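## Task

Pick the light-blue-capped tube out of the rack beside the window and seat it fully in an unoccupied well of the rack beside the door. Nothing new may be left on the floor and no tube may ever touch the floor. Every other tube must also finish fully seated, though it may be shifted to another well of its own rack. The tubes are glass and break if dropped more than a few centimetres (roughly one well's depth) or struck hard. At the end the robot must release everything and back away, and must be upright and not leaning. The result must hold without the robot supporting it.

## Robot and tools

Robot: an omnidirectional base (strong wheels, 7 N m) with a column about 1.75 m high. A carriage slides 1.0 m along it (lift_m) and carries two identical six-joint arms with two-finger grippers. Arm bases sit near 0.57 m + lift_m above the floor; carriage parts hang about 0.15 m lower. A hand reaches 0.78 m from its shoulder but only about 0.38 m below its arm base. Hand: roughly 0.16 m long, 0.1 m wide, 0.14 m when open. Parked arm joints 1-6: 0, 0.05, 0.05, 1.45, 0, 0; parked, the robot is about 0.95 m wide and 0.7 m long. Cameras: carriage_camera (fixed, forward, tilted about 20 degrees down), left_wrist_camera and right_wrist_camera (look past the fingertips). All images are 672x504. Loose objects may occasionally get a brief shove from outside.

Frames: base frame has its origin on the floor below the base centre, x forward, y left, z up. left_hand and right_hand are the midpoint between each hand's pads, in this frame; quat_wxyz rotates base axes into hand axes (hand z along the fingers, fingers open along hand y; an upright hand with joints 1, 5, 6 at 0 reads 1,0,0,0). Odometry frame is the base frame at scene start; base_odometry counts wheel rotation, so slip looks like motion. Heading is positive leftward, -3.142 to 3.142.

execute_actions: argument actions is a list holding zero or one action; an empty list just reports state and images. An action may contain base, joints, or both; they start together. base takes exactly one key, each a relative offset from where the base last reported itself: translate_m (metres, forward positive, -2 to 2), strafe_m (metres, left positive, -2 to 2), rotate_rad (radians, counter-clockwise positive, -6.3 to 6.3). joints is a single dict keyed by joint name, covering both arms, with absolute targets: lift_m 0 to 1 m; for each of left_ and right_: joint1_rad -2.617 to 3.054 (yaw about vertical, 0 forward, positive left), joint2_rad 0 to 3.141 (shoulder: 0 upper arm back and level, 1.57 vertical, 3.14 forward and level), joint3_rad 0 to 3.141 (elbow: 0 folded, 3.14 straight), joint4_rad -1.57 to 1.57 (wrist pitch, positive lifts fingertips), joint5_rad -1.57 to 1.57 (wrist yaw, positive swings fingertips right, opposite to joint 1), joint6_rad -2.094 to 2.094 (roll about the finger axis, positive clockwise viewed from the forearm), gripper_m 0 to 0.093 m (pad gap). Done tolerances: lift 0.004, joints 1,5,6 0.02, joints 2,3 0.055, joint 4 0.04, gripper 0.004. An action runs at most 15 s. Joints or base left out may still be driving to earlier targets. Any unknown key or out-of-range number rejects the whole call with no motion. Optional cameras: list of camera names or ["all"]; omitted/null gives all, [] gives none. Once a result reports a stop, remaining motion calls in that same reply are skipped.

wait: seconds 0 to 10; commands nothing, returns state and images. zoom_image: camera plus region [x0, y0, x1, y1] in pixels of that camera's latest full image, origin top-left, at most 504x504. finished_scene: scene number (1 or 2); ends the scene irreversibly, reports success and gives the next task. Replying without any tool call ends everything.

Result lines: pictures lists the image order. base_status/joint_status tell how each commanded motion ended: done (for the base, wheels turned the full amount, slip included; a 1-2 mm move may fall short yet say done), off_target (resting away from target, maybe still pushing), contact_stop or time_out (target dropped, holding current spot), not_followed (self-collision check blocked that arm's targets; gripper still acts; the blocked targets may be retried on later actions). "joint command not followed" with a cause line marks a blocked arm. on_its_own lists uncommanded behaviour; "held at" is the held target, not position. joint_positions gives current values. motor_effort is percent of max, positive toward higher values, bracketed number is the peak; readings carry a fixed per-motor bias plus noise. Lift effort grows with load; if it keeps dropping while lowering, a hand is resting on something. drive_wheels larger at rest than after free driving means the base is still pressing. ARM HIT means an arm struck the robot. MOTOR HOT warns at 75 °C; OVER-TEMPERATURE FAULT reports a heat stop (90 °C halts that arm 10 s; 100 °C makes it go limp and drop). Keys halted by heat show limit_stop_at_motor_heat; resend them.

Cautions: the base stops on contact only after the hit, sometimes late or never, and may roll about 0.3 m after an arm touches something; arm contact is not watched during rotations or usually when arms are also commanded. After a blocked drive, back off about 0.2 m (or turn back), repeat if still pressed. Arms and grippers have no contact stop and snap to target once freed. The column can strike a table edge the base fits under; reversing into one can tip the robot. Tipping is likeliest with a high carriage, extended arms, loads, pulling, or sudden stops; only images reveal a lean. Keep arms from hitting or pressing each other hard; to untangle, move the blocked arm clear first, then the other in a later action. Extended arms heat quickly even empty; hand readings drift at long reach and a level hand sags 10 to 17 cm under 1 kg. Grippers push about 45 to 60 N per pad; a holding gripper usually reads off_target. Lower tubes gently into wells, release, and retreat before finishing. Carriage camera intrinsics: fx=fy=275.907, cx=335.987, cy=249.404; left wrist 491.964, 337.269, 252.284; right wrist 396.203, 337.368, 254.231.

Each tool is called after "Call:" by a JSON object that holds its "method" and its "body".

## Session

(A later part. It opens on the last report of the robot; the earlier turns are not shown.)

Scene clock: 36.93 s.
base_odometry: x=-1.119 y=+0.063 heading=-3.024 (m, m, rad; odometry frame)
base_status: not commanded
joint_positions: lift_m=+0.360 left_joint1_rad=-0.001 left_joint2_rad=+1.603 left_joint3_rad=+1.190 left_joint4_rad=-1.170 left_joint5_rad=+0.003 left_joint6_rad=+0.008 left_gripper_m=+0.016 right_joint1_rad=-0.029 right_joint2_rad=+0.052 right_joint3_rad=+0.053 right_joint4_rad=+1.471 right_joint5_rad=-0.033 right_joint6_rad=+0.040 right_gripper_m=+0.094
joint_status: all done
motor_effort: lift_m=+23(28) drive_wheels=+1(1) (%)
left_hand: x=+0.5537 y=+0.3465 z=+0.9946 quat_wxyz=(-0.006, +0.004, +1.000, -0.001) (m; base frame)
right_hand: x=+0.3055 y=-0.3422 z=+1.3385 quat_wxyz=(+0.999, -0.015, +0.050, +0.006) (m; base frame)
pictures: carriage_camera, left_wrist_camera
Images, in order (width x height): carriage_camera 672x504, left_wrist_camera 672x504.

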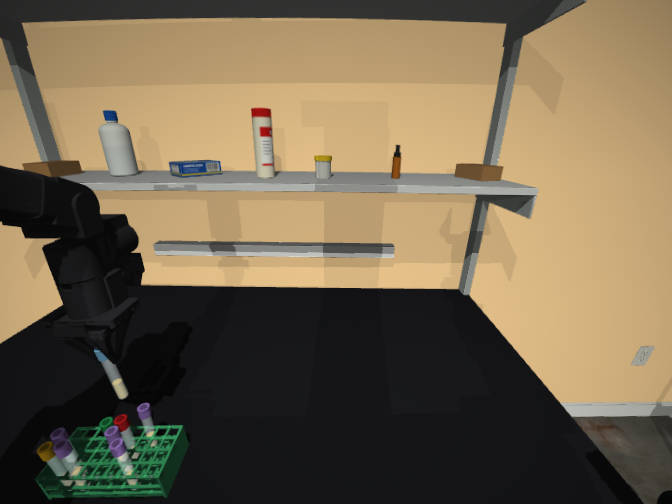

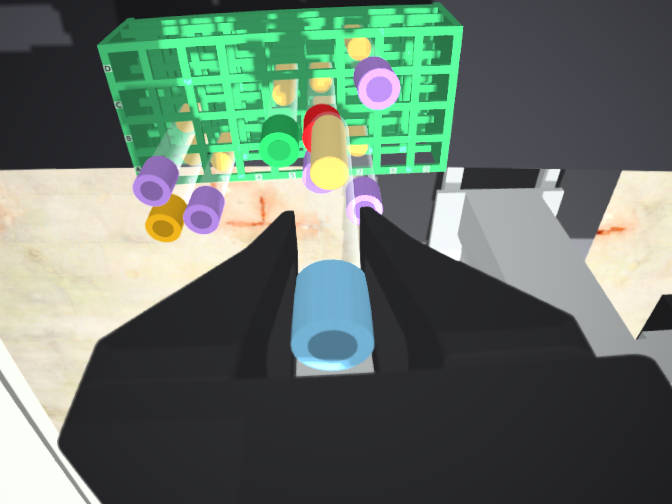

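Call:
{"method": "execute_actions", "body": {"actions": [{"base":{"translate_m":-0.8},"joints":{"lift_m":0.55}}], "cameras": []}}

Call:
{"method": "execute_actions", "body": {"actions": [{"base":{"rotate_rad":3.02}}], "cameras": ["carriage_camera"]}}

Scene clock: 40.97 s.
base_odometry: x=-0.325 y=+0.157 heading=-3.023 (m, m, rad; odometry frame)
base_status: done
joint_positions: lift_m=+0.550 left_joint1_rad=+0.000 left_joint2_rad=+1.603 left_joint3_rad=+1.190 left_joint4_rad=-1.170 left_joint5_rad=+0.003 left_joint6_rad=+0.008 left_gripper_m=+0.016 right_joint1_rad=-0.029 right_joint2_rad=+0.052 right_joint3_rad=+0.053 right_joint4_rad=+1.471 right_joint5_rad=-0.033 right_joint6_rad=+0.040 right_gripper_m=+0.094
joint_status: all done
motor_effort: lift_m=+23(28) drive_wheels=-3(14) (%)
left_hand: x=+0.5536 y=+0.3467 z=+1.1846 quat_wxyz=(-0.006, +0.004, +1.000, -0.001) (m; base frame)
right_hand: x=+0.3055 y=-0.3422 z=+1.5285 quat_wxyz=(+0.999, -0.015, +0.050, +0.006) (m; base frame)
pictures: none
No camera images: the call's "cameras" was empty. Leave "cameras" out to get every camera's image.

Scene clock: 45.20 s.
base_odometry: x=-0.325 y=+0.157 heading=-0.004 (m, m, rad; odometry frame)
base_status: done
joint_positions: lift_m=+0.550 left_joint1_rad=+0.004 left_joint2_rad=+1.603 left_joint3_rad=+1.190 left_joint4_rad=-1.166 left_joint5_rad=+0.002 left_joint6_rad=+0.008 left_gripper_m=+0.016 right_joint1_rad=-0.029 right_joint2_rad=+0.052 right_joint3_rad=+0.053 right_joint4_rad=+1.465 right_joint5_rad=-0.033 right_joint6_rad=+0.040 right_gripper_m=+0.094
joint_status: not commanded
motor_effort: lift_m=+23(23) drive_wheels=+12(23) (%)
left_hand: x=+0.5545 y=+0.3480 z=+1.1846 quat_wxyz=(-0.004, +0.002, +1.000, -0.001) (m; base frame)
right_hand: x=+0.3069 y=-0.3422 z=+1.5284 quat_wxyz=(+0.998, -0.015, +0.053, +0.007) (m; base frame)
pictures: carriage_camera
Images, in order (width x height): carriage_camera 672x504.

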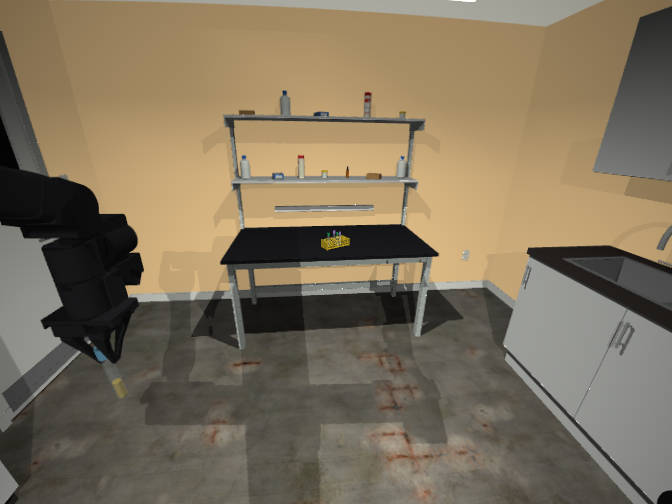

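Call:
{"method": "execute_actions", "body": {"actions": [{"base":{"strafe_m":-0.3}}], "cameras": []}}

Call:
{"method": "execute_actions", "body": {"actions": [{"base":{"translate_m":1.0}}], "cameras": ["carriage_camera"]}}

Scene clock: 48.00 s.
base_odometry: x=-0.326 y=-0.143 heading=-0.002 (m, m, rad; odometry frame)
base_status: done
joint_positions: lift_m=+0.550 left_joint1_rad=+0.001 left_joint2_rad=+1.603 left_joint3_rad=+1.190 left_joint4_rad=-1.167 left_joint5_rad=+0.002 left_joint6_rad=+0.008 left_gripper_m=+0.016 right_joint1_rad=-0.029 right_joint2_rad=+0.052 right_joint3_rad=+0.053 right_joint4_rad=+1.466 right_joint5_rad=-0.033 right_joint6_rad=+0.040 right_gripper_m=+0.094
joint_status: not commanded
motor_effort: lift_m=+23(23) drive_wheels=-14(24) (%)
left_hand: x=+0.5543 y=+0.3471 z=+1.1846 quat_wxyz=(-0.005, +0.003, +1.000, -0.001) (m; base frame)
right_hand: x=+0.3065 y=-0.3422 z=+1.5284 quat_wxyz=(+0.998, -0.015, +0.052, +0.006) (m; base frame)
pictures: none
No camera images: the call's "cameras" was empty. Leave "cameras" out to get every camera's image.

Scene clock: 52.30 s.
base_odometry: x=+0.674 y=-0.147 heading=-0.004 (m, m, rad; odometry frame)
base_status: done
joint_positions: lift_m=+0.550 left_joint1_rad=+0.002 left_joint2_rad=+1.603 left_joint3_rad=+1.190 left_joint4_rad=-1.170 left_joint5_rad=+0.002 left_joint6_rad=+0.008 left_gripper_m=+0.016 right_joint1_rad=-0.029 right_joint2_rad=+0.052 right_joint3_rad=+0.053 right_joint4_rad=+1.468 right_joint5_rad=-0.033 right_joint6_rad=+0.040 right_gripper_m=+0.094
joint_status: not commanded
motor_effort: lift_m=+23(23) drive_wheels=-9(20) (%)
left_hand: x=+0.5536 y=+0.3474 z=+1.1846 quat_wxyz=(-0.006, +0.003, +1.000, -0.001) (m; base frame)
right_hand: x=+0.3062 y=-0.3422 z=+1.5284 quat_wxyz=(+0.999, -0.015, +0.052, +0.006) (m; base frame)
pictures: carriage_camera
Images, in order (width x height): carriage_camera 672x504.

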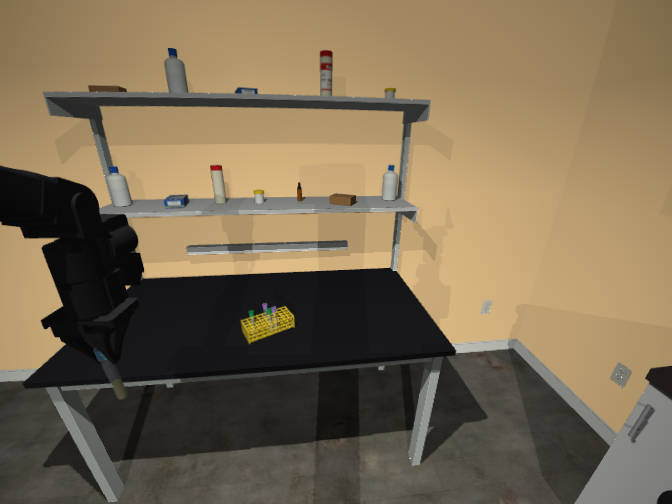

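Call:
{"method": "execute_actions", "body": {"actions": [{"base":{"translate_m":0.5},"joints":{"lift_m":0.42}}], "cameras": ["carriage_camera","left_wrist_camera"]}}

Scene clock: 55.63 s.
base_odometry: x=+1.174 y=-0.150 heading=-0.005 (m, m, rad; odometry frame)
base_status: done
joint_positions: lift_m=+0.420 left_joint1_rad=+0.002 left_joint2_rad=+1.603 left_joint3_rad=+1.190 left_joint4_rad=-1.172 left_joint5_rad=+0.002 left_joint6_rad=+0.008 left_gripper_m=+0.016 right_joint1_rad=-0.029 right_joint2_rad=+0.052 right_joint3_rad=+0.053 right_joint4_rad=+1.469 right_joint5_rad=-0.033 right_joint6_rad=+0.040 right_gripper_m=+0.094
joint_status: all done
motor_effort: lift_m=+21(21) drive_wheels=-9(18) (%)
left_hand: x=+0.5531 y=+0.3474 z=+1.0548 quat_wxyz=(-0.007, +0.003, +1.000, -0.001) (m; base frame)
right_hand: x=+0.3058 y=-0.3422 z=+1.3987 quat_wxyz=(+0.999, -0.015, +0.051, +0.006) (m; base frame)
pictures: carriage_camera, left_wrist_camera
Images, in order (width x height): carriage_camera 672x504, left_wrist_camera 672x504.

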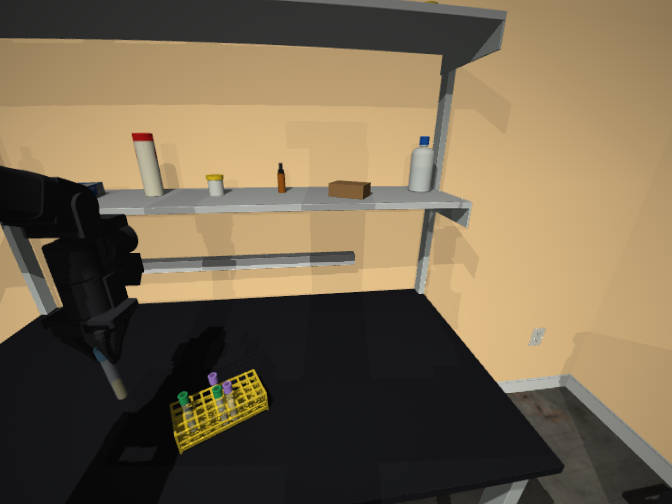

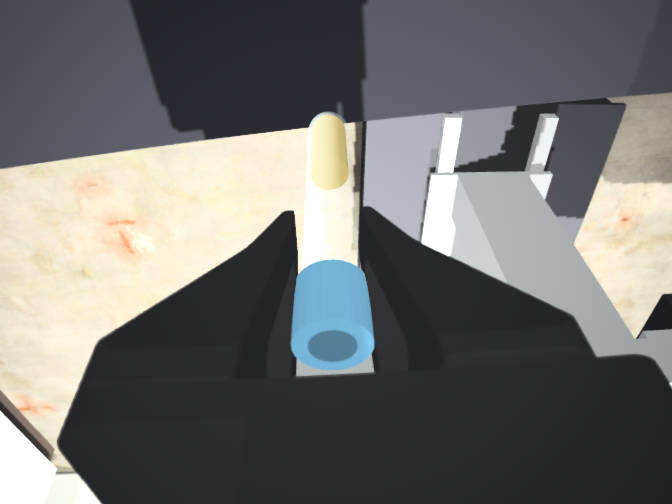

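Call:
{"method": "execute_actions", "body": {"actions": [{"base":{"strafe_m":-0.1}}], "cameras": []}}

Call:
{"method": "execute_actions", "body": {"actions": [{"base":{"translate_m":0.13}}], "cameras": ["carriage_camera","left_wrist_camera"]}}

Scene clock: 57.50 s.
base_odometry: x=+1.174 y=-0.250 heading=-0.004 (m, m, rad; odometry frame)
base_status: done
joint_positions: lift_m=+0.420 left_joint1_rad=+0.001 left_joint2_rad=+1.603 left_joint3_rad=+1.190 left_joint4_rad=-1.171 left_joint5_rad=+0.002 left_joint6_rad=+0.008 left_gripper_m=+0.016 right_joint1_rad=-0.029 right_joint2_rad=+0.052 right_joint3_rad=+0.053 right_joint4_rad=+1.469 right_joint5_rad=-0.034 right_joint6_rad=+0.040 right_gripper_m=+0.094
joint_status: not commanded
motor_effort: lift_m=+21(21) drive_wheels=-5(15) (%)
left_hand: x=+0.5533 y=+0.3471 z=+1.0548 quat_wxyz=(-0.007, +0.003, +1.000, -0.001) (m; base frame)
right_hand: x=+0.3059 y=-0.3421 z=+1.3987 quat_wxyz=(+0.999, -0.015, +0.051, +0.006) (m; base frame)
pictures: none
No camera images: the call's "cameras" was empty. Leave "cameras" out to get every camera's image.

Scene clock: 59.23 s.
base_odometry: x=+1.304 y=-0.251 heading=-0.005 (m, m, rad; odometry frame)
base_status: done
joint_positions: lift_m=+0.420 left_joint1_rad=+0.001 left_joint2_rad=+1.603 left_joint3_rad=+1.190 left_joint4_rad=-1.171 left_joint5_rad=+0.002 left_joint6_rad=+0.008 left_gripper_m=+0.016 right_joint1_rad=-0.029 right_joint2_rad=+0.052 right_joint3_rad=+0.053 right_joint4_rad=+1.469 right_joint5_rad=-0.034 right_joint6_rad=+0.040 right_gripper_m=+0.094
joint_status: not commanded
motor_effort: lift_m=+21(21) drive_wheels=-9(17) (%)
left_hand: x=+0.5533 y=+0.3471 z=+1.0548 quat_wxyz=(-0.007, +0.003, +1.000, -0.001) (m; base frame)
right_hand: x=+0.3058 y=-0.3421 z=+1.3987 quat_wxyz=(+0.999, -0.015, +0.051, +0.006) (m; base frame)
pictures: carriage_camera, left_wrist_camera
Images, in order (width x height): carriage_camera 672x504, left_wrist_camera 672x504.

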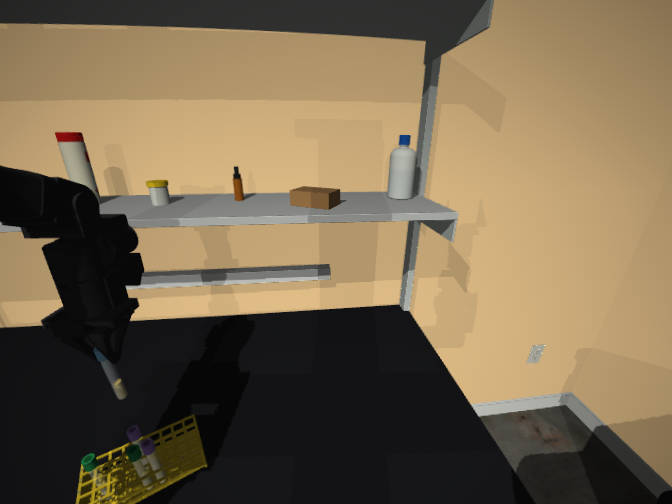

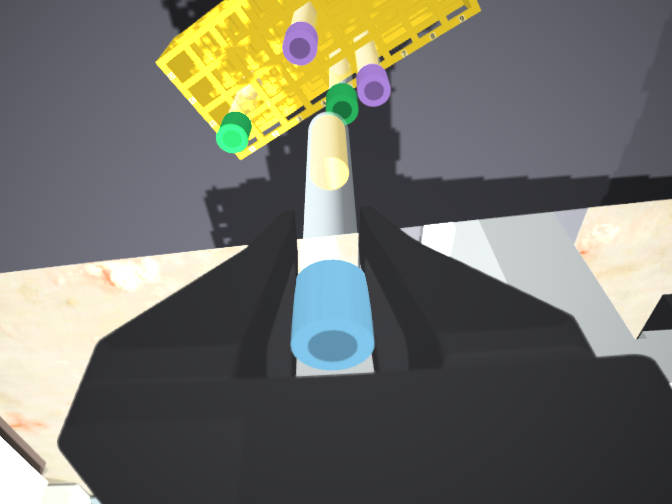

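Call:
{"method": "execute_actions", "body": {"actions": [{"base":{"strafe_m":0.065},"joints":{"lift_m":0.34}}], "cameras": ["left_wrist_camera"]}}

Scene clock: 60.80 s.
base_odometry: x=+1.305 y=-0.186 heading=-0.006 (m, m, rad; odometry frame)
base_status: done
joint_positions: lift_m=+0.340 left_joint1_rad=-0.001 left_joint2_rad=+1.603 left_joint3_rad=+1.190 left_joint4_rad=-1.171 left_joint5_rad=+0.002 left_joint6_rad=+0.008 left_gripper_m=+0.016 right_joint1_rad=-0.029 right_joint2_rad=+0.052 right_joint3_rad=+0.053 right_joint4_rad=+1.469 right_joint5_rad=-0.033 right_joint6_rad=+0.040 right_gripper_m=+0.094
joint_status: all done
motor_effort: lift_m=+21(22) drive_wheels=+2(18) (%)
left_hand: x=+0.5534 y=+0.3466 z=+0.9748 quat_wxyz=(-0.007, +0.004, +1.000, -0.001) (m; base frame)
right_hand: x=+0.3057 y=-0.3422 z=+1.3187 quat_wxyz=(+0.999, -0.015, +0.051, +0.006) (m; base frame)
pictures: left_wrist_camera
Images, in order (width x height): left_wrist_camera 672x504.

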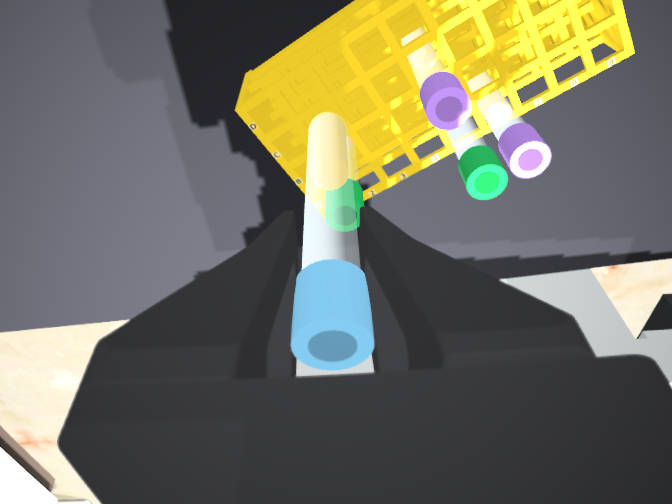

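Call:
{"method": "execute_actions", "body": {"actions": [{"base":{"translate_m":0.015},"joints":{"lift_m":0.29}}], "cameras": ["left_wrist_camera"]}}

Call:
{"method": "zoom_image", "body": {"camera": "left_wrist_camera", "region": [200,20,460,220]}}

Scene clock: 62.30 s.
base_odometry: x=+1.320 y=-0.186 heading=-0.005 (m, m, rad; odometry frame)
base_status: done
joint_positions: lift_m=+0.290 left_joint1_rad=-0.001 left_joint2_rad=+1.604 left_joint3_rad=+1.190 left_joint4_rad=-1.171 left_joint5_rad=+0.002 left_joint6_rad=+0.008 left_gripper_m=+0.016 right_joint1_rad=-0.029 right_joint2_rad=+0.052 right_joint3_rad=+0.053 right_joint4_rad=+1.469 right_joint5_rad=-0.033 right_joint6_rad=+0.040 right_gripper_m=+0.094
joint_status: all done
motor_effort: lift_m=+21(22) drive_wheels=+7(12) (%)
left_hand: x=+0.5534 y=+0.3466 z=+0.9247 quat_wxyz=(-0.007, +0.004, +1.000, -0.001) (m; base frame)
right_hand: x=+0.3059 y=-0.3422 z=+1.2687 quat_wxyz=(+0.999, -0.015, +0.051, +0.006) (m; base frame)
pictures: left_wrist_camera
Images, in order (width x height): left_wrist_camera 672x504.

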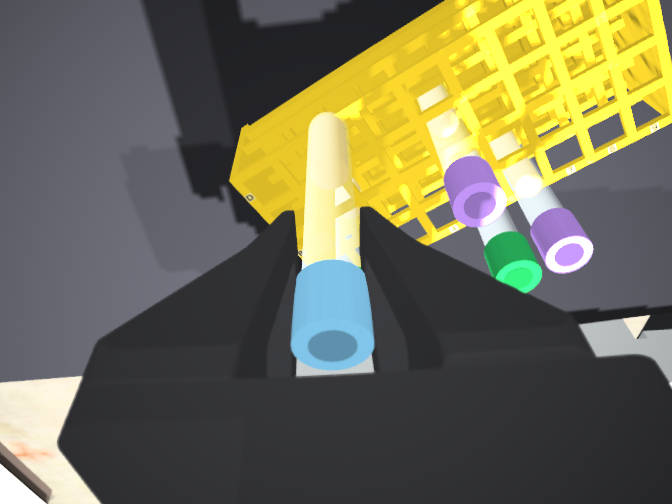

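Region (200, 20, 460, 220) of left_wrist_camera's 672x504 image, scaled by 1.938, with more detail than that image has; it fills the top 388 rows of this view, and the rest is white.

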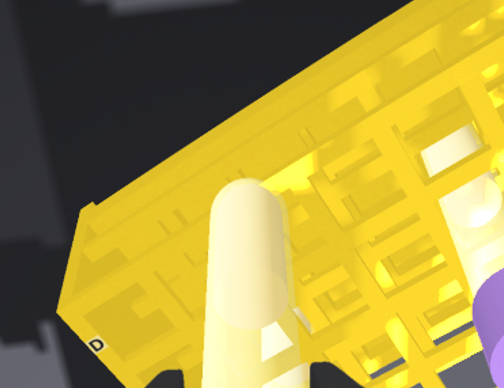

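Call:
{"method": "execute_actions", "body": {"actions": [{"base":{"translate_m":-0.017},"joints":{"lift_m":0.275}}], "cameras": ["left_wrist_camera"]}}

Call:
{"method": "zoom_image", "body": {"camera": "left_wrist_camera", "region": [200,20,460,220]}}

Scene clock: 64.10 s.
base_odometry: x=+1.303 y=-0.186 heading=-0.005 (m, m, rad; odometry frame)
base_status: done
joint_positions: lift_m=+0.275 left_joint1_rad=-0.001 left_joint2_rad=+1.605 left_joint3_rad=+1.190 left_joint4_rad=-1.172 left_joint5_rad=+0.002 left_joint6_rad=+0.008 left_gripper_m=+0.016 right_joint1_rad=-0.029 right_joint2_rad=+0.052 right_joint3_rad=+0.053 right_joint4_rad=+1.470 right_joint5_rad=-0.033 right_joint6_rad=+0.040 right_gripper_m=+0.094
joint_status: all done
motor_effort: lift_m=+21(22) drive_wheels=+2(14) (%)
left_hand: x=+0.5531 y=+0.3466 z=+0.9094 quat_wxyz=(-0.008, +0.004, +1.000, -0.001) (m; base frame)
right_hand: x=+0.3056 y=-0.3422 z=+1.2537 quat_wxyz=(+0.999, -0.015, +0.050, +0.006) (m; base frame)
pictures: left_wrist_camera
Images, in order (width x height): left_wrist_camera 672x504.

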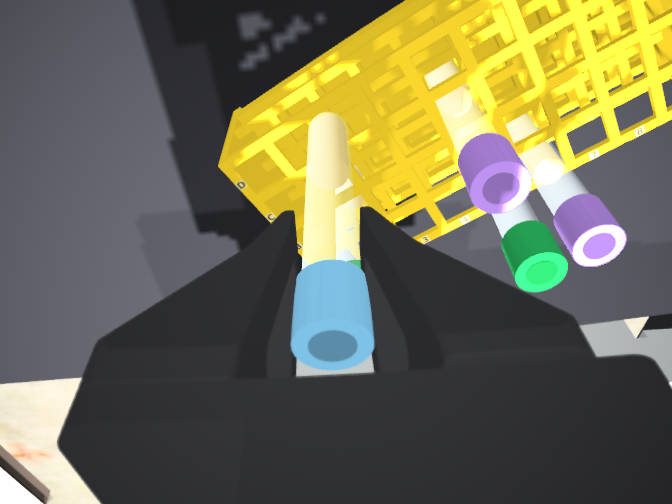

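Region (200, 20, 460, 220) of left_wrist_camera's 672x504 image, scaled by 1.938, with more detail than that image has; it fills the top 388 rows of this view, and the rest is white.

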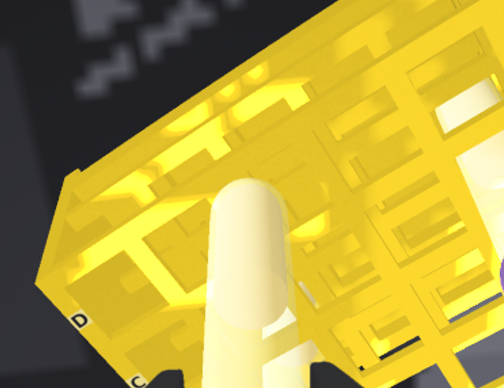

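Call:
{"method": "execute_actions", "body": {"actions": [{"base":{"translate_m":-0.009}}], "cameras": []}}

Call:
{"method": "execute_actions", "body": {"actions": [{"base":{"strafe_m":0.008},"joints":{"lift_m":0.266}}], "cameras": ["left_wrist_camera"]}}

Call:
{"method": "zoom_image", "body": {"camera": "left_wrist_camera", "region": [200,20,460,220]}}

Scene clock: 65.13 s.
base_odometry: x=+1.295 y=-0.186 heading=-0.005 (m, m, rad; odometry frame)
base_status: done
joint_positions: lift_m=+0.275 left_joint1_rad=-0.001 left_joint2_rad=+1.605 left_joint3_rad=+1.190 left_joint4_rad=-1.171 left_joint5_rad=+0.002 left_joint6_rad=+0.008 left_gripper_m=+0.016 right_joint1_rad=-0.029 right_joint2_rad=+0.052 right_joint3_rad=+0.053 right_joint4_rad=+1.469 right_joint5_rad=-0.033 right_joint6_rad=+0.040 right_gripper_m=+0.094
joint_status: not commanded
motor_effort: lift_m=+21(21) drive_wheels=+2(7) (%)
left_hand: x=+0.5534 y=+0.3466 z=+0.9094 quat_wxyz=(-0.007, +0.004, +1.000, -0.001) (m; base frame)
right_hand: x=+0.3057 y=-0.3422 z=+1.2537 quat_wxyz=(+0.999, -0.015, +0.051, +0.006) (m; base frame)
pictures: none
No camera images: the call's "cameras" was empty. Leave "cameras" out to get every camera's image.

Scene clock: 65.77 s.
base_odometry: x=+1.295 y=-0.178 heading=-0.005 (m, m, rad; odometry frame)
base_status: done
joint_positions: lift_m=+0.273 left_joint1_rad=+0.001 left_joint2_rad=+1.606 left_joint3_rad=+1.190 left_joint4_rad=-1.171 left_joint5_rad=+0.002 left_joint6_rad=+0.008 left_gripper_m=+0.016 right_joint1_rad=-0.029 right_joint2_rad=+0.049 right_joint3_rad=+0.051 right_joint4_rad=+1.470 right_joint5_rad=-0.032 right_joint6_rad=+0.040 right_gripper_m=+0.094
joint_status: lift_m contact_stop (moved -0.002 of -0.009)
on_its_own: lift_m is held at +0.273, not at your +0.266, since a contact_stop
motor_effort: lift_m=+22(22) drive_wheels=+0(23) (%)
left_hand: x=+0.5531 y=+0.3471 z=+0.9071 quat_wxyz=(-0.008, +0.003, +1.000, -0.001) (m; base frame)
right_hand: x=+0.3051 y=-0.3423 z=+1.2514 quat_wxyz=(+0.999, -0.014, +0.050, +0.006) (m; base frame)
pictures: left_wrist_camera
Images, in order (width x height): left_wrist_camera 672x504.

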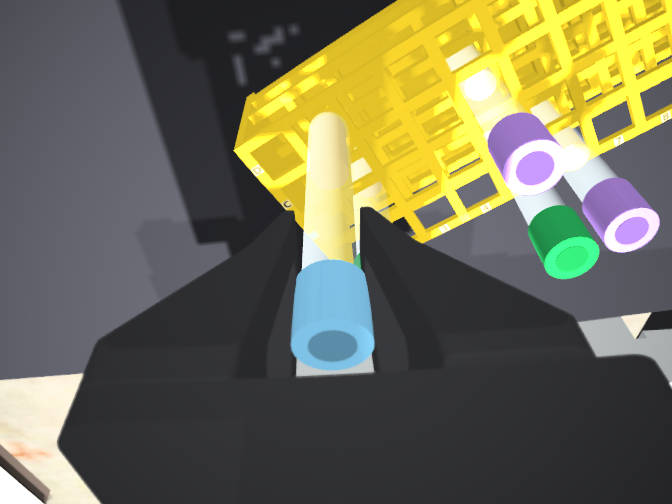

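Region (200, 20, 460, 220) of left_wrist_camera's 672x504 image, scaled by 1.938, with more detail than that image has; it fills the top 388 rows of this view, and the rest is white.

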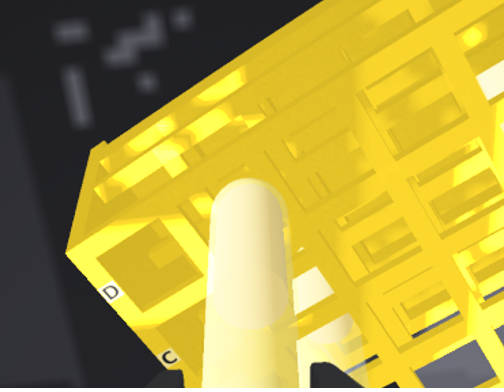

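Call:
{"method": "execute_actions", "body": {"actions": [{"joints":{"lift_m":0.262}}], "cameras": ["carriage_camera","left_wrist_camera"]}}

Call:
{"method": "zoom_image", "body": {"camera": "left_wrist_camera", "region": [200,20,460,220]}}

Scene clock: 66.67 s.
base_odometry: x=+1.295 y=-0.178 heading=-0.005 (m, m, rad; odometry frame)
base_status: not commanded
joint_positions: lift_m=+0.273 left_joint1_rad=-0.001 left_joint2_rad=+1.606 left_joint3_rad=+1.190 left_joint4_rad=-1.171 left_joint5_rad=+0.003 left_joint6_rad=+0.008 left_gripper_m=+0.016 right_joint1_rad=-0.029 right_joint2_rad=+0.047 right_joint3_rad=+0.050 right_joint4_rad=+1.471 right_joint5_rad=-0.032 right_joint6_rad=+0.040 right_gripper_m=+0.094
joint_status: lift_m contact_stop (moved +0.000 of -0.011)
on_its_own: lift_m is held at +0.273, not at your +0.262, since a contact_stop
motor_effort: lift_m=+22(22) drive_wheels=+1(4) (%)
left_hand: x=+0.5531 y=+0.3465 z=+0.9071 quat_wxyz=(-0.008, +0.004, +1.000, -0.001) (m; base frame)
right_hand: x=+0.3047 y=-0.3424 z=+1.2510 quat_wxyz=(+0.999, -0.014, +0.049, +0.006) (m; base frame)
pictures: carriage_camera, left_wrist_camera
Images, in order (width x height): carriage_camera 672x504, left_wrist_camera 672x504.

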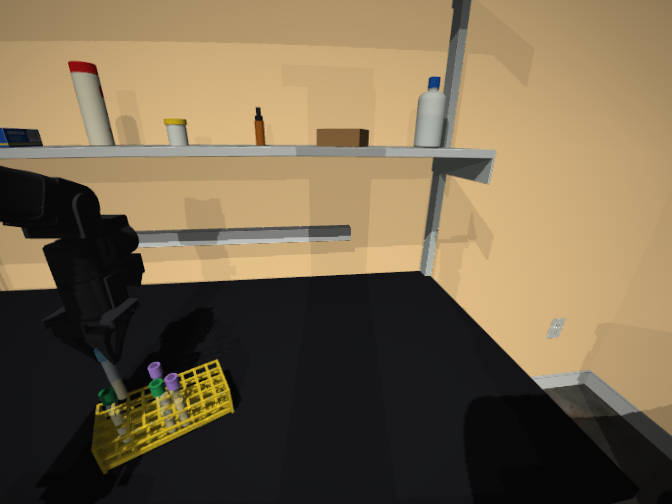

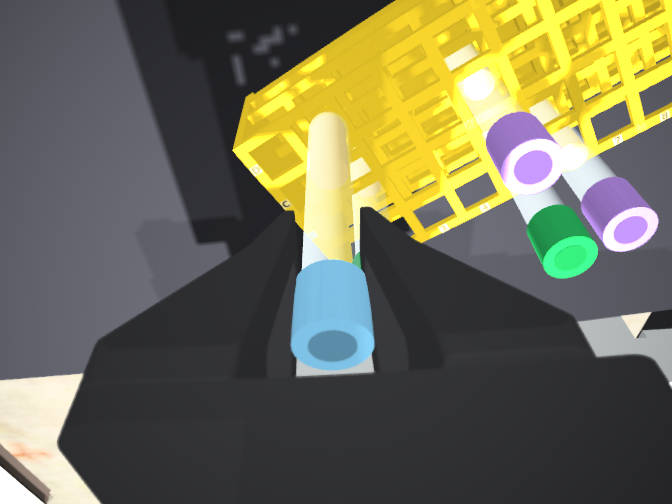

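Region (200, 20, 460, 220) of left_wrist_camera's 672x504 image, scaled by 1.938, with more detail than that image has; it fills the top 388 rows of this view, and the rest is white.

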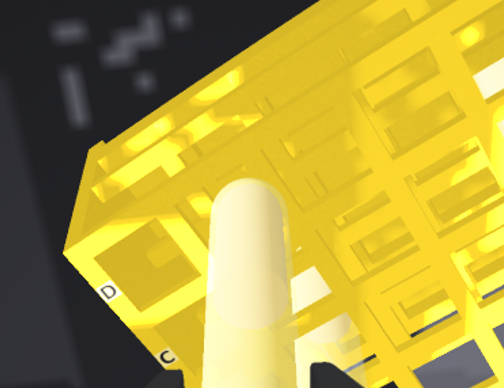

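Call:
{"method": "execute_actions", "body": {"actions": [{"joints":{"lift_m":0.282,"left_joint2_rad":1.635,"left_joint3_rad":1.14,"left_joint4_rad":-1.075}}], "cameras": ["left_wrist_camera"]}}

Call:
{"method": "zoom_image", "body": {"camera": "left_wrist_camera", "region": [200,20,460,220]}}

Scene clock: 67.53 s.
base_odometry: x=+1.295 y=-0.178 heading=-0.005 (m, m, rad; odometry frame)
base_status: not commanded
joint_positions: lift_m=+0.282 left_joint1_rad=+0.000 left_joint2_rad=+1.618 left_joint3_rad=+1.162 left_joint4_rad=-1.089 left_joint5_rad=+0.002 left_joint6_rad=+0.008 left_gripper_m=+0.016 right_joint1_rad=-0.029 right_joint2_rad=+0.047 right_joint3_rad=+0.050 right_joint4_rad=+1.469 right_joint5_rad=-0.032 right_joint6_rad=+0.040 right_gripper_m=+0.094
joint_status: all done
motor_effort: lift_m=+23(28) drive_wheels=+0(1) (%)
left_hand: x=+0.5647 y=+0.3467 z=+0.9060 quat_wxyz=(+0.013, +0.004, +1.000, -0.001) (m; base frame)
right_hand: x=+0.3051 y=-0.3424 z=+1.2599 quat_wxyz=(+0.999, -0.014, +0.050, +0.006) (m; base frame)
pictures: left_wrist_camera
Images, in order (width x height): left_wrist_camera 672x504.

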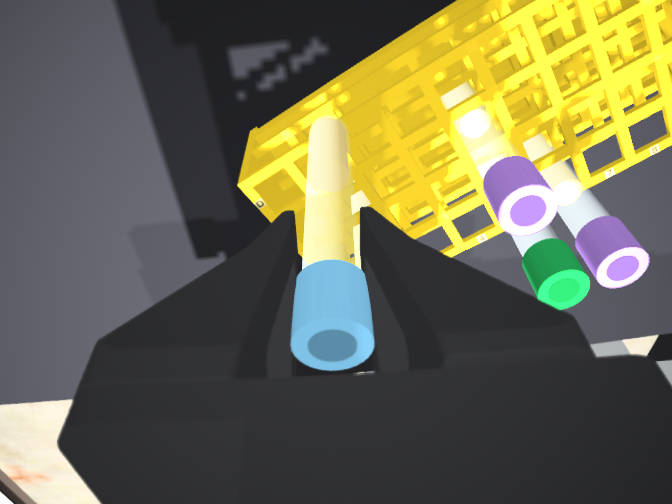

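Region (200, 20, 460, 220) of left_wrist_camera's 672x504 image, scaled by 1.938, with more detail than that image has; it fills the top 388 rows of this view, and the rest is white.

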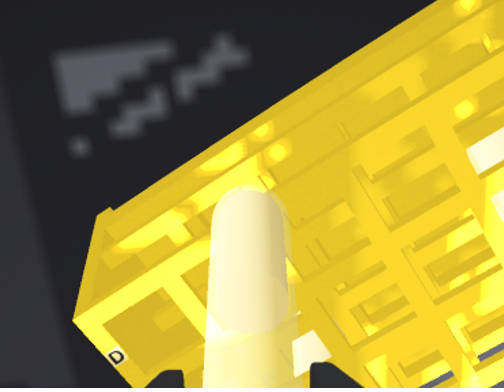

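Call:
{"method": "execute_actions", "body": {"actions": [{"joints":{"lift_m":0.36,"left_joint2_rad":1.717,"left_joint3_rad":1.01,"left_joint4_rad":-0.863}}], "cameras": ["left_wrist_camera"]}}

Scene clock: 68.67 s.
base_odometry: x=+1.295 y=-0.178 heading=-0.005 (m, m, rad; odometry frame)
base_status: not commanded
joint_positions: lift_m=+0.360 left_joint1_rad=+0.000 left_joint2_rad=+1.713 left_joint3_rad=+1.021 left_joint4_rad=-0.869 left_joint5_rad=+0.002 left_joint6_rad=+0.008 left_gripper_m=+0.016 right_joint1_rad=-0.029 right_joint2_rad=+0.047 right_joint3_rad=+0.050 right_joint4_rad=+1.470 right_joint5_rad=-0.032 right_joint6_rad=+0.040 right_gripper_m=+0.094
joint_status: all done
motor_effort: lift_m=+22(27) drive_wheels=+0(0) (%)
left_hand: x=+0.5662 y=+0.3467 z=+0.9254 quat_wxyz=(+0.005, +0.004, +1.000, -0.001) (m; base frame)
right_hand: x=+0.3049 y=-0.3423 z=+1.3380 quat_wxyz=(+0.999, -0.014, +0.049, +0.006) (m; base frame)
pictures: left_wrist_camera
Images, in order (width x height): left_wrist_camera 672x504.

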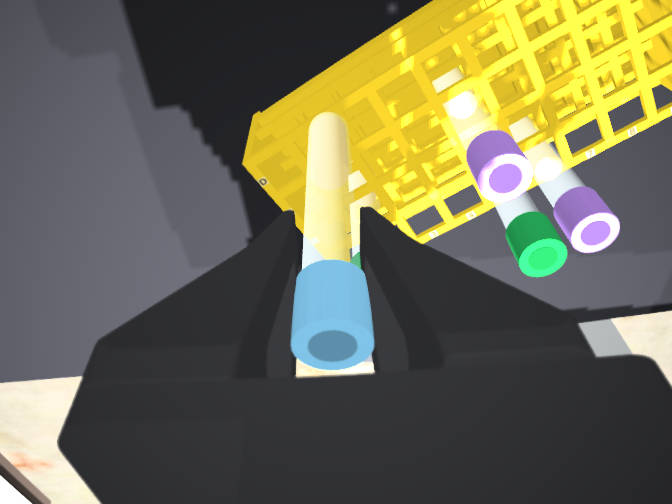

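Call:
{"method": "execute_actions", "body": {"actions": [{"base":{"translate_m":-0.01},"joints":{"lift_m":0.342,"left_joint4_rad":-0.895}}], "cameras": ["left_wrist_camera"]}}

Call:
{"method": "zoom_image", "body": {"camera": "left_wrist_camera", "region": [200,20,460,220]}}

Scene clock: 69.87 s.
base_odometry: x=+1.285 y=-0.177 heading=-0.005 (m, m, rad; odometry frame)
base_status: done
joint_positions: lift_m=+0.342 left_joint1_rad=+0.000 left_joint2_rad=+1.719 left_joint3_rad=+1.021 left_joint4_rad=-0.894 left_joint5_rad=+0.002 left_joint6_rad=+0.008 left_gripper_m=+0.016 right_joint1_rad=-0.029 right_joint2_rad=+0.047 right_joint3_rad=+0.050 right_joint4_rad=+1.471 right_joint5_rad=-0.032 right_joint6_rad=+0.040 right_gripper_m=+0.094
joint_status: all done
motor_effort: lift_m=+22(22) drive_wheels=+0(7) (%)
left_hand: x=+0.5596 y=+0.3467 z=+0.9060 quat_wxyz=(-0.010, +0.004, +1.000, -0.001) (m; base frame)
right_hand: x=+0.3046 y=-0.3423 z=+1.3201 quat_wxyz=(+0.999, -0.014, +0.049, +0.006) (m; base frame)
pictures: left_wrist_camera
Images, in order (width x height): left_wrist_camera 672x504.

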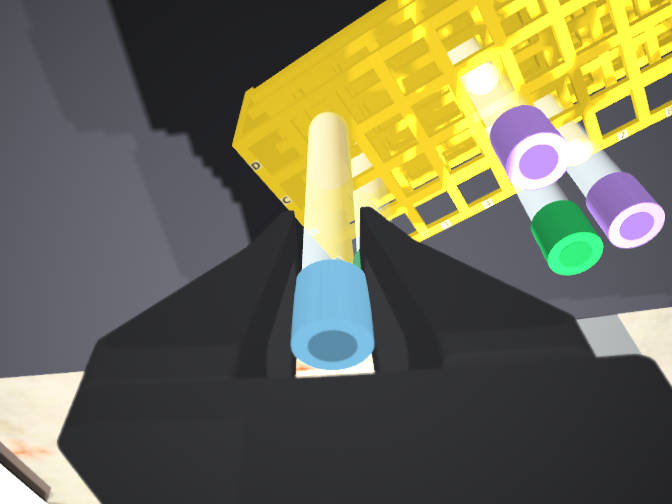

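Region (200, 20, 460, 220) of left_wrist_camera's 672x504 image, scaled by 1.938, with more detail than that image has; it fills the top 388 rows of this view, and the rest is white.

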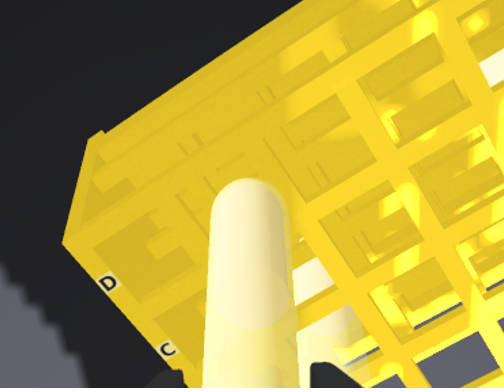

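Call:
{"method": "execute_actions", "body": {"actions": [{"joints":{"lift_m":0.325}}], "cameras": ["carriage_camera","left_wrist_camera"]}}

Call:
{"method": "zoom_image", "body": {"camera": "left_wrist_camera", "region": [200,20,460,220]}}

Scene clock: 70.83 s.
base_odometry: x=+1.285 y=-0.177 heading=-0.005 (m, m, rad; odometry frame)
base_status: not commanded
joint_positions: lift_m=+0.325 left_joint1_rad=+0.000 left_joint2_rad=+1.721 left_joint3_rad=+1.021 left_joint4_rad=-0.895 left_joint5_rad=-0.001 left_joint6_rad=+0.008 left_gripper_m=+0.016 right_joint1_rad=-0.029 right_joint2_rad=+0.047 right_joint3_rad=+0.050 right_joint4_rad=+1.470 right_joint5_rad=-0.033 right_joint6_rad=+0.040 right_gripper_m=+0.094
joint_status: all done
motor_effort: lift_m=+22(22) drive_wheels=+0(1) (%)
left_hand: x=+0.5591 y=+0.3472 z=+0.8885 quat_wxyz=(-0.012, +0.004, +1.000, +0.000) (m; base frame)
right_hand: x=+0.3049 y=-0.3422 z=+1.3030 quat_wxyz=(+0.999, -0.015, +0.049, +0.006) (m; base frame)
pictures: carriage_camera, left_wrist_camera
Images, in order (width x height): carriage_camera 672x504, left_wrist_camera 672x504.

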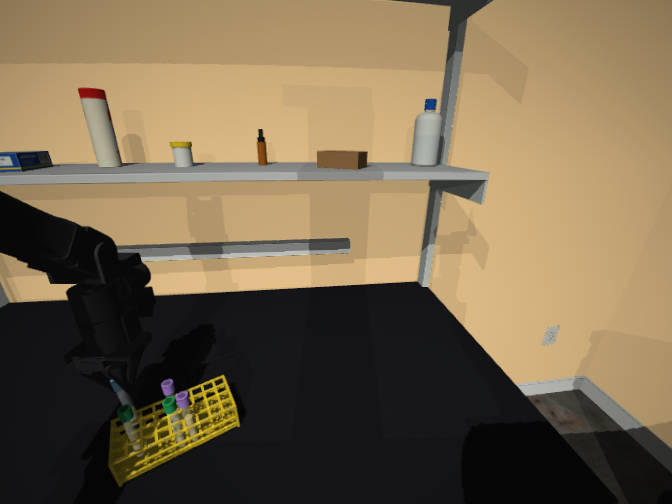

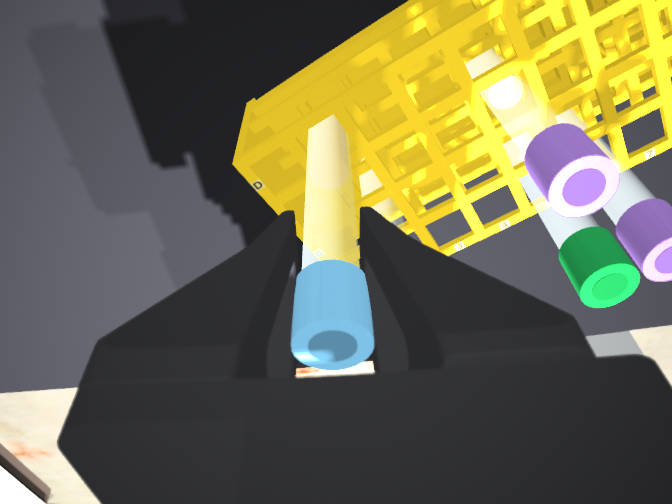

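Region (200, 20, 460, 220) of left_wrist_camera's 672x504 image, scaled by 1.938, with more detail than that image has; it fills the top 388 rows of this view, and the rest is white.

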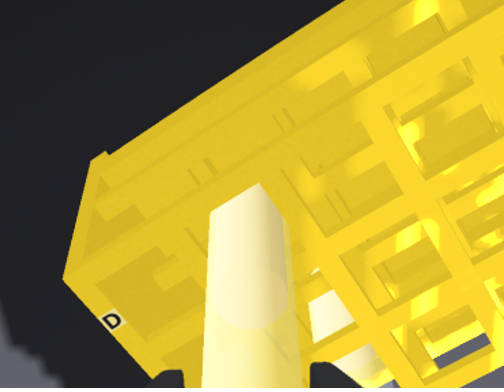

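Tip is occluded by bars: inside. Seat it.

Call:
{"method": "execute_actions", "body": {"actions": [{"joints":{"lift_m":0.296}}], "cameras": ["left_wrist_camera"]}}

Call:
{"method": "execute_actions", "body": {"actions": [{"joints":{"left_gripper_m":0.03}}], "cameras": []}}

Call:
{"method": "execute_actions", "body": {"actions": [{"joints":{"lift_m":0.42}}], "cameras": []}}

Call:
{"method": "execute_actions", "body": {"actions": [{"base":{"strafe_m":0.12}}], "cameras": ["carriage_camera"]}}

Call:
{"method": "zoom_image", "body": {"camera": "carriage_camera", "region": [100,360,340,504]}}

Scene clock: 71.70 s.
base_odometry: x=+1.285 y=-0.177 heading=-0.005 (m, m, rad; odometry frame)
base_status: not commanded
joint_positions: lift_m=+0.296 left_joint1_rad=+0.000 left_joint2_rad=+1.722 left_joint3_rad=+1.019 left_joint4_rad=-0.894 left_joint5_rad=-0.001 left_joint6_rad=+0.008 left_gripper_m=+0.016 right_joint1_rad=-0.029 right_joint2_rad=+0.047 right_joint3_rad=+0.050 right_joint4_rad=+1.470 right_joint5_rad=-0.033 right_joint6_rad=+0.040 right_gripper_m=+0.094
joint_status: all done
motor_effort: lift_m=+21(22) drive_wheels=+0(0) (%)
left_hand: x=+0.5586 y=+0.3472 z=+0.8588 quat_wxyz=(-0.013, +0.004, +1.000, +0.000) (m; base frame)
right_hand: x=+0.3048 y=-0.3422 z=+1.2741 quat_wxyz=(+0.999, -0.015, +0.049, +0.006) (m; base frame)
pictures: left_wrist_camera
Images, in order (width x height): left_wrist_camera 672x504.

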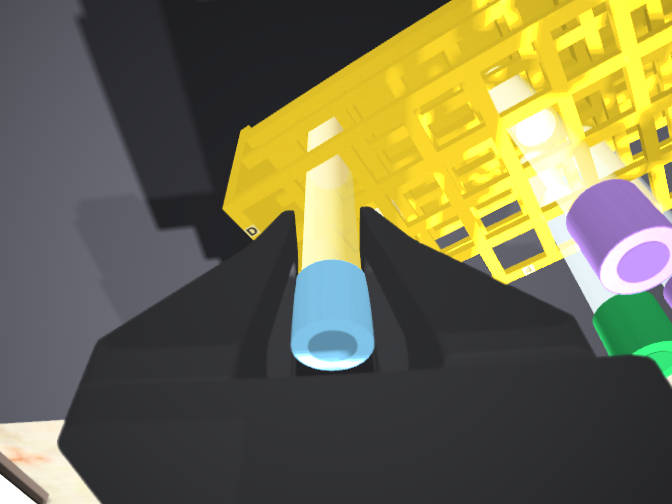

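Scene clock: 72.23 s.
base_odometry: x=+1.285 y=-0.177 heading=-0.005 (m, m, rad; odometry frame)
base_status: not commanded
joint_positions: lift_m=+0.296 left_joint1_rad=+0.000 left_joint2_rad=+1.722 left_joint3_rad=+1.019 left_joint4_rad=-0.894 left_joint5_rad=-0.001 left_joint6_rad=+0.008 left_gripper_m=+0.030 right_joint1_rad=-0.029 right_joint2_rad=+0.047 right_joint3_rad=+0.050 right_joint4_rad=+1.470 right_joint5_rad=-0.033 right_joint6_rad=+0.040 right_gripper_m=+0.094
joint_status: all done
motor_effort: lift_m=+21(21) drive_wheels=+0(0) (%)
left_hand: x=+0.5586 y=+0.3472 z=+0.8588 quat_wxyz=(-0.013, +0.004, +1.000, +0.000) (m; base frame)
right_hand: x=+0.3048 y=-0.3422 z=+1.2741 quat_wxyz=(+0.999, -0.015, +0.049, +0.006) (m; base frame)
pictures: none
No camera images: the call's "cameras" was empty. Leave "cameras" out to get every camera's image.

Scene clock: 73.27 s.
base_odometry: x=+1.285 y=-0.177 heading=-0.005 (m, m, rad; odometry frame)
base_status: not commanded
joint_positions: lift_m=+0.420 left_joint1_rad=+0.000 left_joint2_rad=+1.722 left_joint3_rad=+1.019 left_joint4_rad=-0.895 left_joint5_rad=-0.001 left_joint6_rad=+0.008 left_gripper_m=+0.030 right_joint1_rad=-0.029 right_joint2_rad=+0.047 right_joint3_rad=+0.050 right_joint4_rad=+1.470 right_joint5_rad=-0.033 right_joint6_rad=+0.040 right_gripper_m=+0.094
joint_status: all done
motor_effort: lift_m=+23(28) drive_wheels=+0(0) (%)
left_hand: x=+0.5584 y=+0.3472 z=+0.9827 quat_wxyz=(-0.013, +0.004, +1.000, +0.000) (m; base frame)
right_hand: x=+0.3049 y=-0.3422 z=+1.3979 quat_wxyz=(+0.999, -0.015, +0.049, +0.006) (m; base frame)
pictures: none
No camera images: the call's "cameras" was empty. Leave "cameras" out to get every camera's image.

Scene clock: 74.93 s.
base_odometry: x=+1.285 y=-0.057 heading=-0.005 (m, m, rad; odometry frame)
base_status: done
joint_positions: lift_m=+0.420 left_joint1_rad=-0.001 left_joint2_rad=+1.722 left_joint3_rad=+1.019 left_joint4_rad=-0.895 left_joint5_rad=-0.001 left_joint6_rad=+0.008 left_gripper_m=+0.030 right_joint1_rad=-0.029 right_joint2_rad=+0.047 right_joint3_rad=+0.050 right_joint4_rad=+1.471 right_joint5_rad=-0.033 right_joint6_rad=+0.040 right_gripper_m=+0.094
joint_status: not commanded
motor_effort: lift_m=+23(23) drive_wheels=-5(12) (%)
left_hand: x=+0.5584 y=+0.3471 z=+0.9827 quat_wxyz=(-0.013, +0.004, +1.000, +0.000) (m; base frame)
right_hand: x=+0.3047 y=-0.3422 z=+1.3979 quat_wxyz=(+0.999, -0.015, +0.049, +0.006) (m; base frame)
pictures: carriage_camera
Images, in order (width x height): carriage_camera 672x504.

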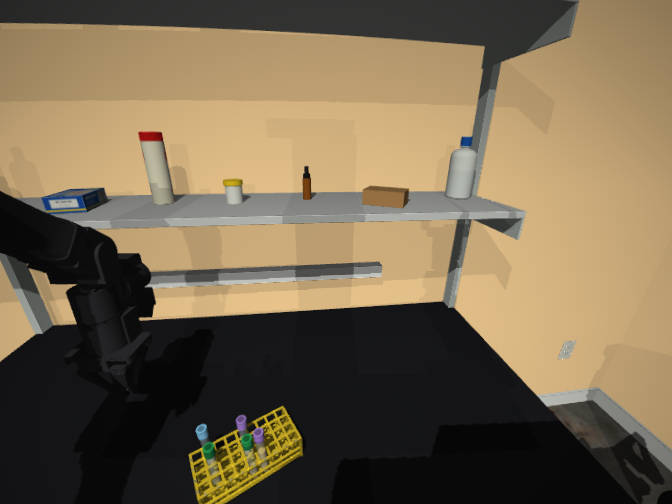

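Region (100, 360, 340, 504) of carriage_camera's 672x504 image, scaled by 2.100, with more detail than that image has; it fills the top 302 rows of this view, and the rest is white.

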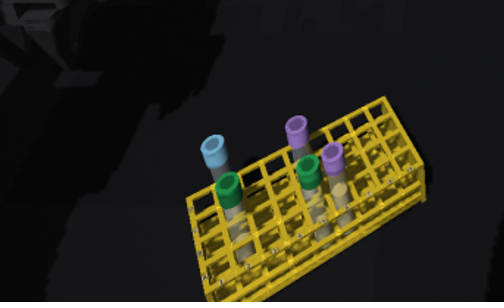

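Call:
{"method": "finished_scene", "body": {"scene": 2}}

The scene is finished: the task was done.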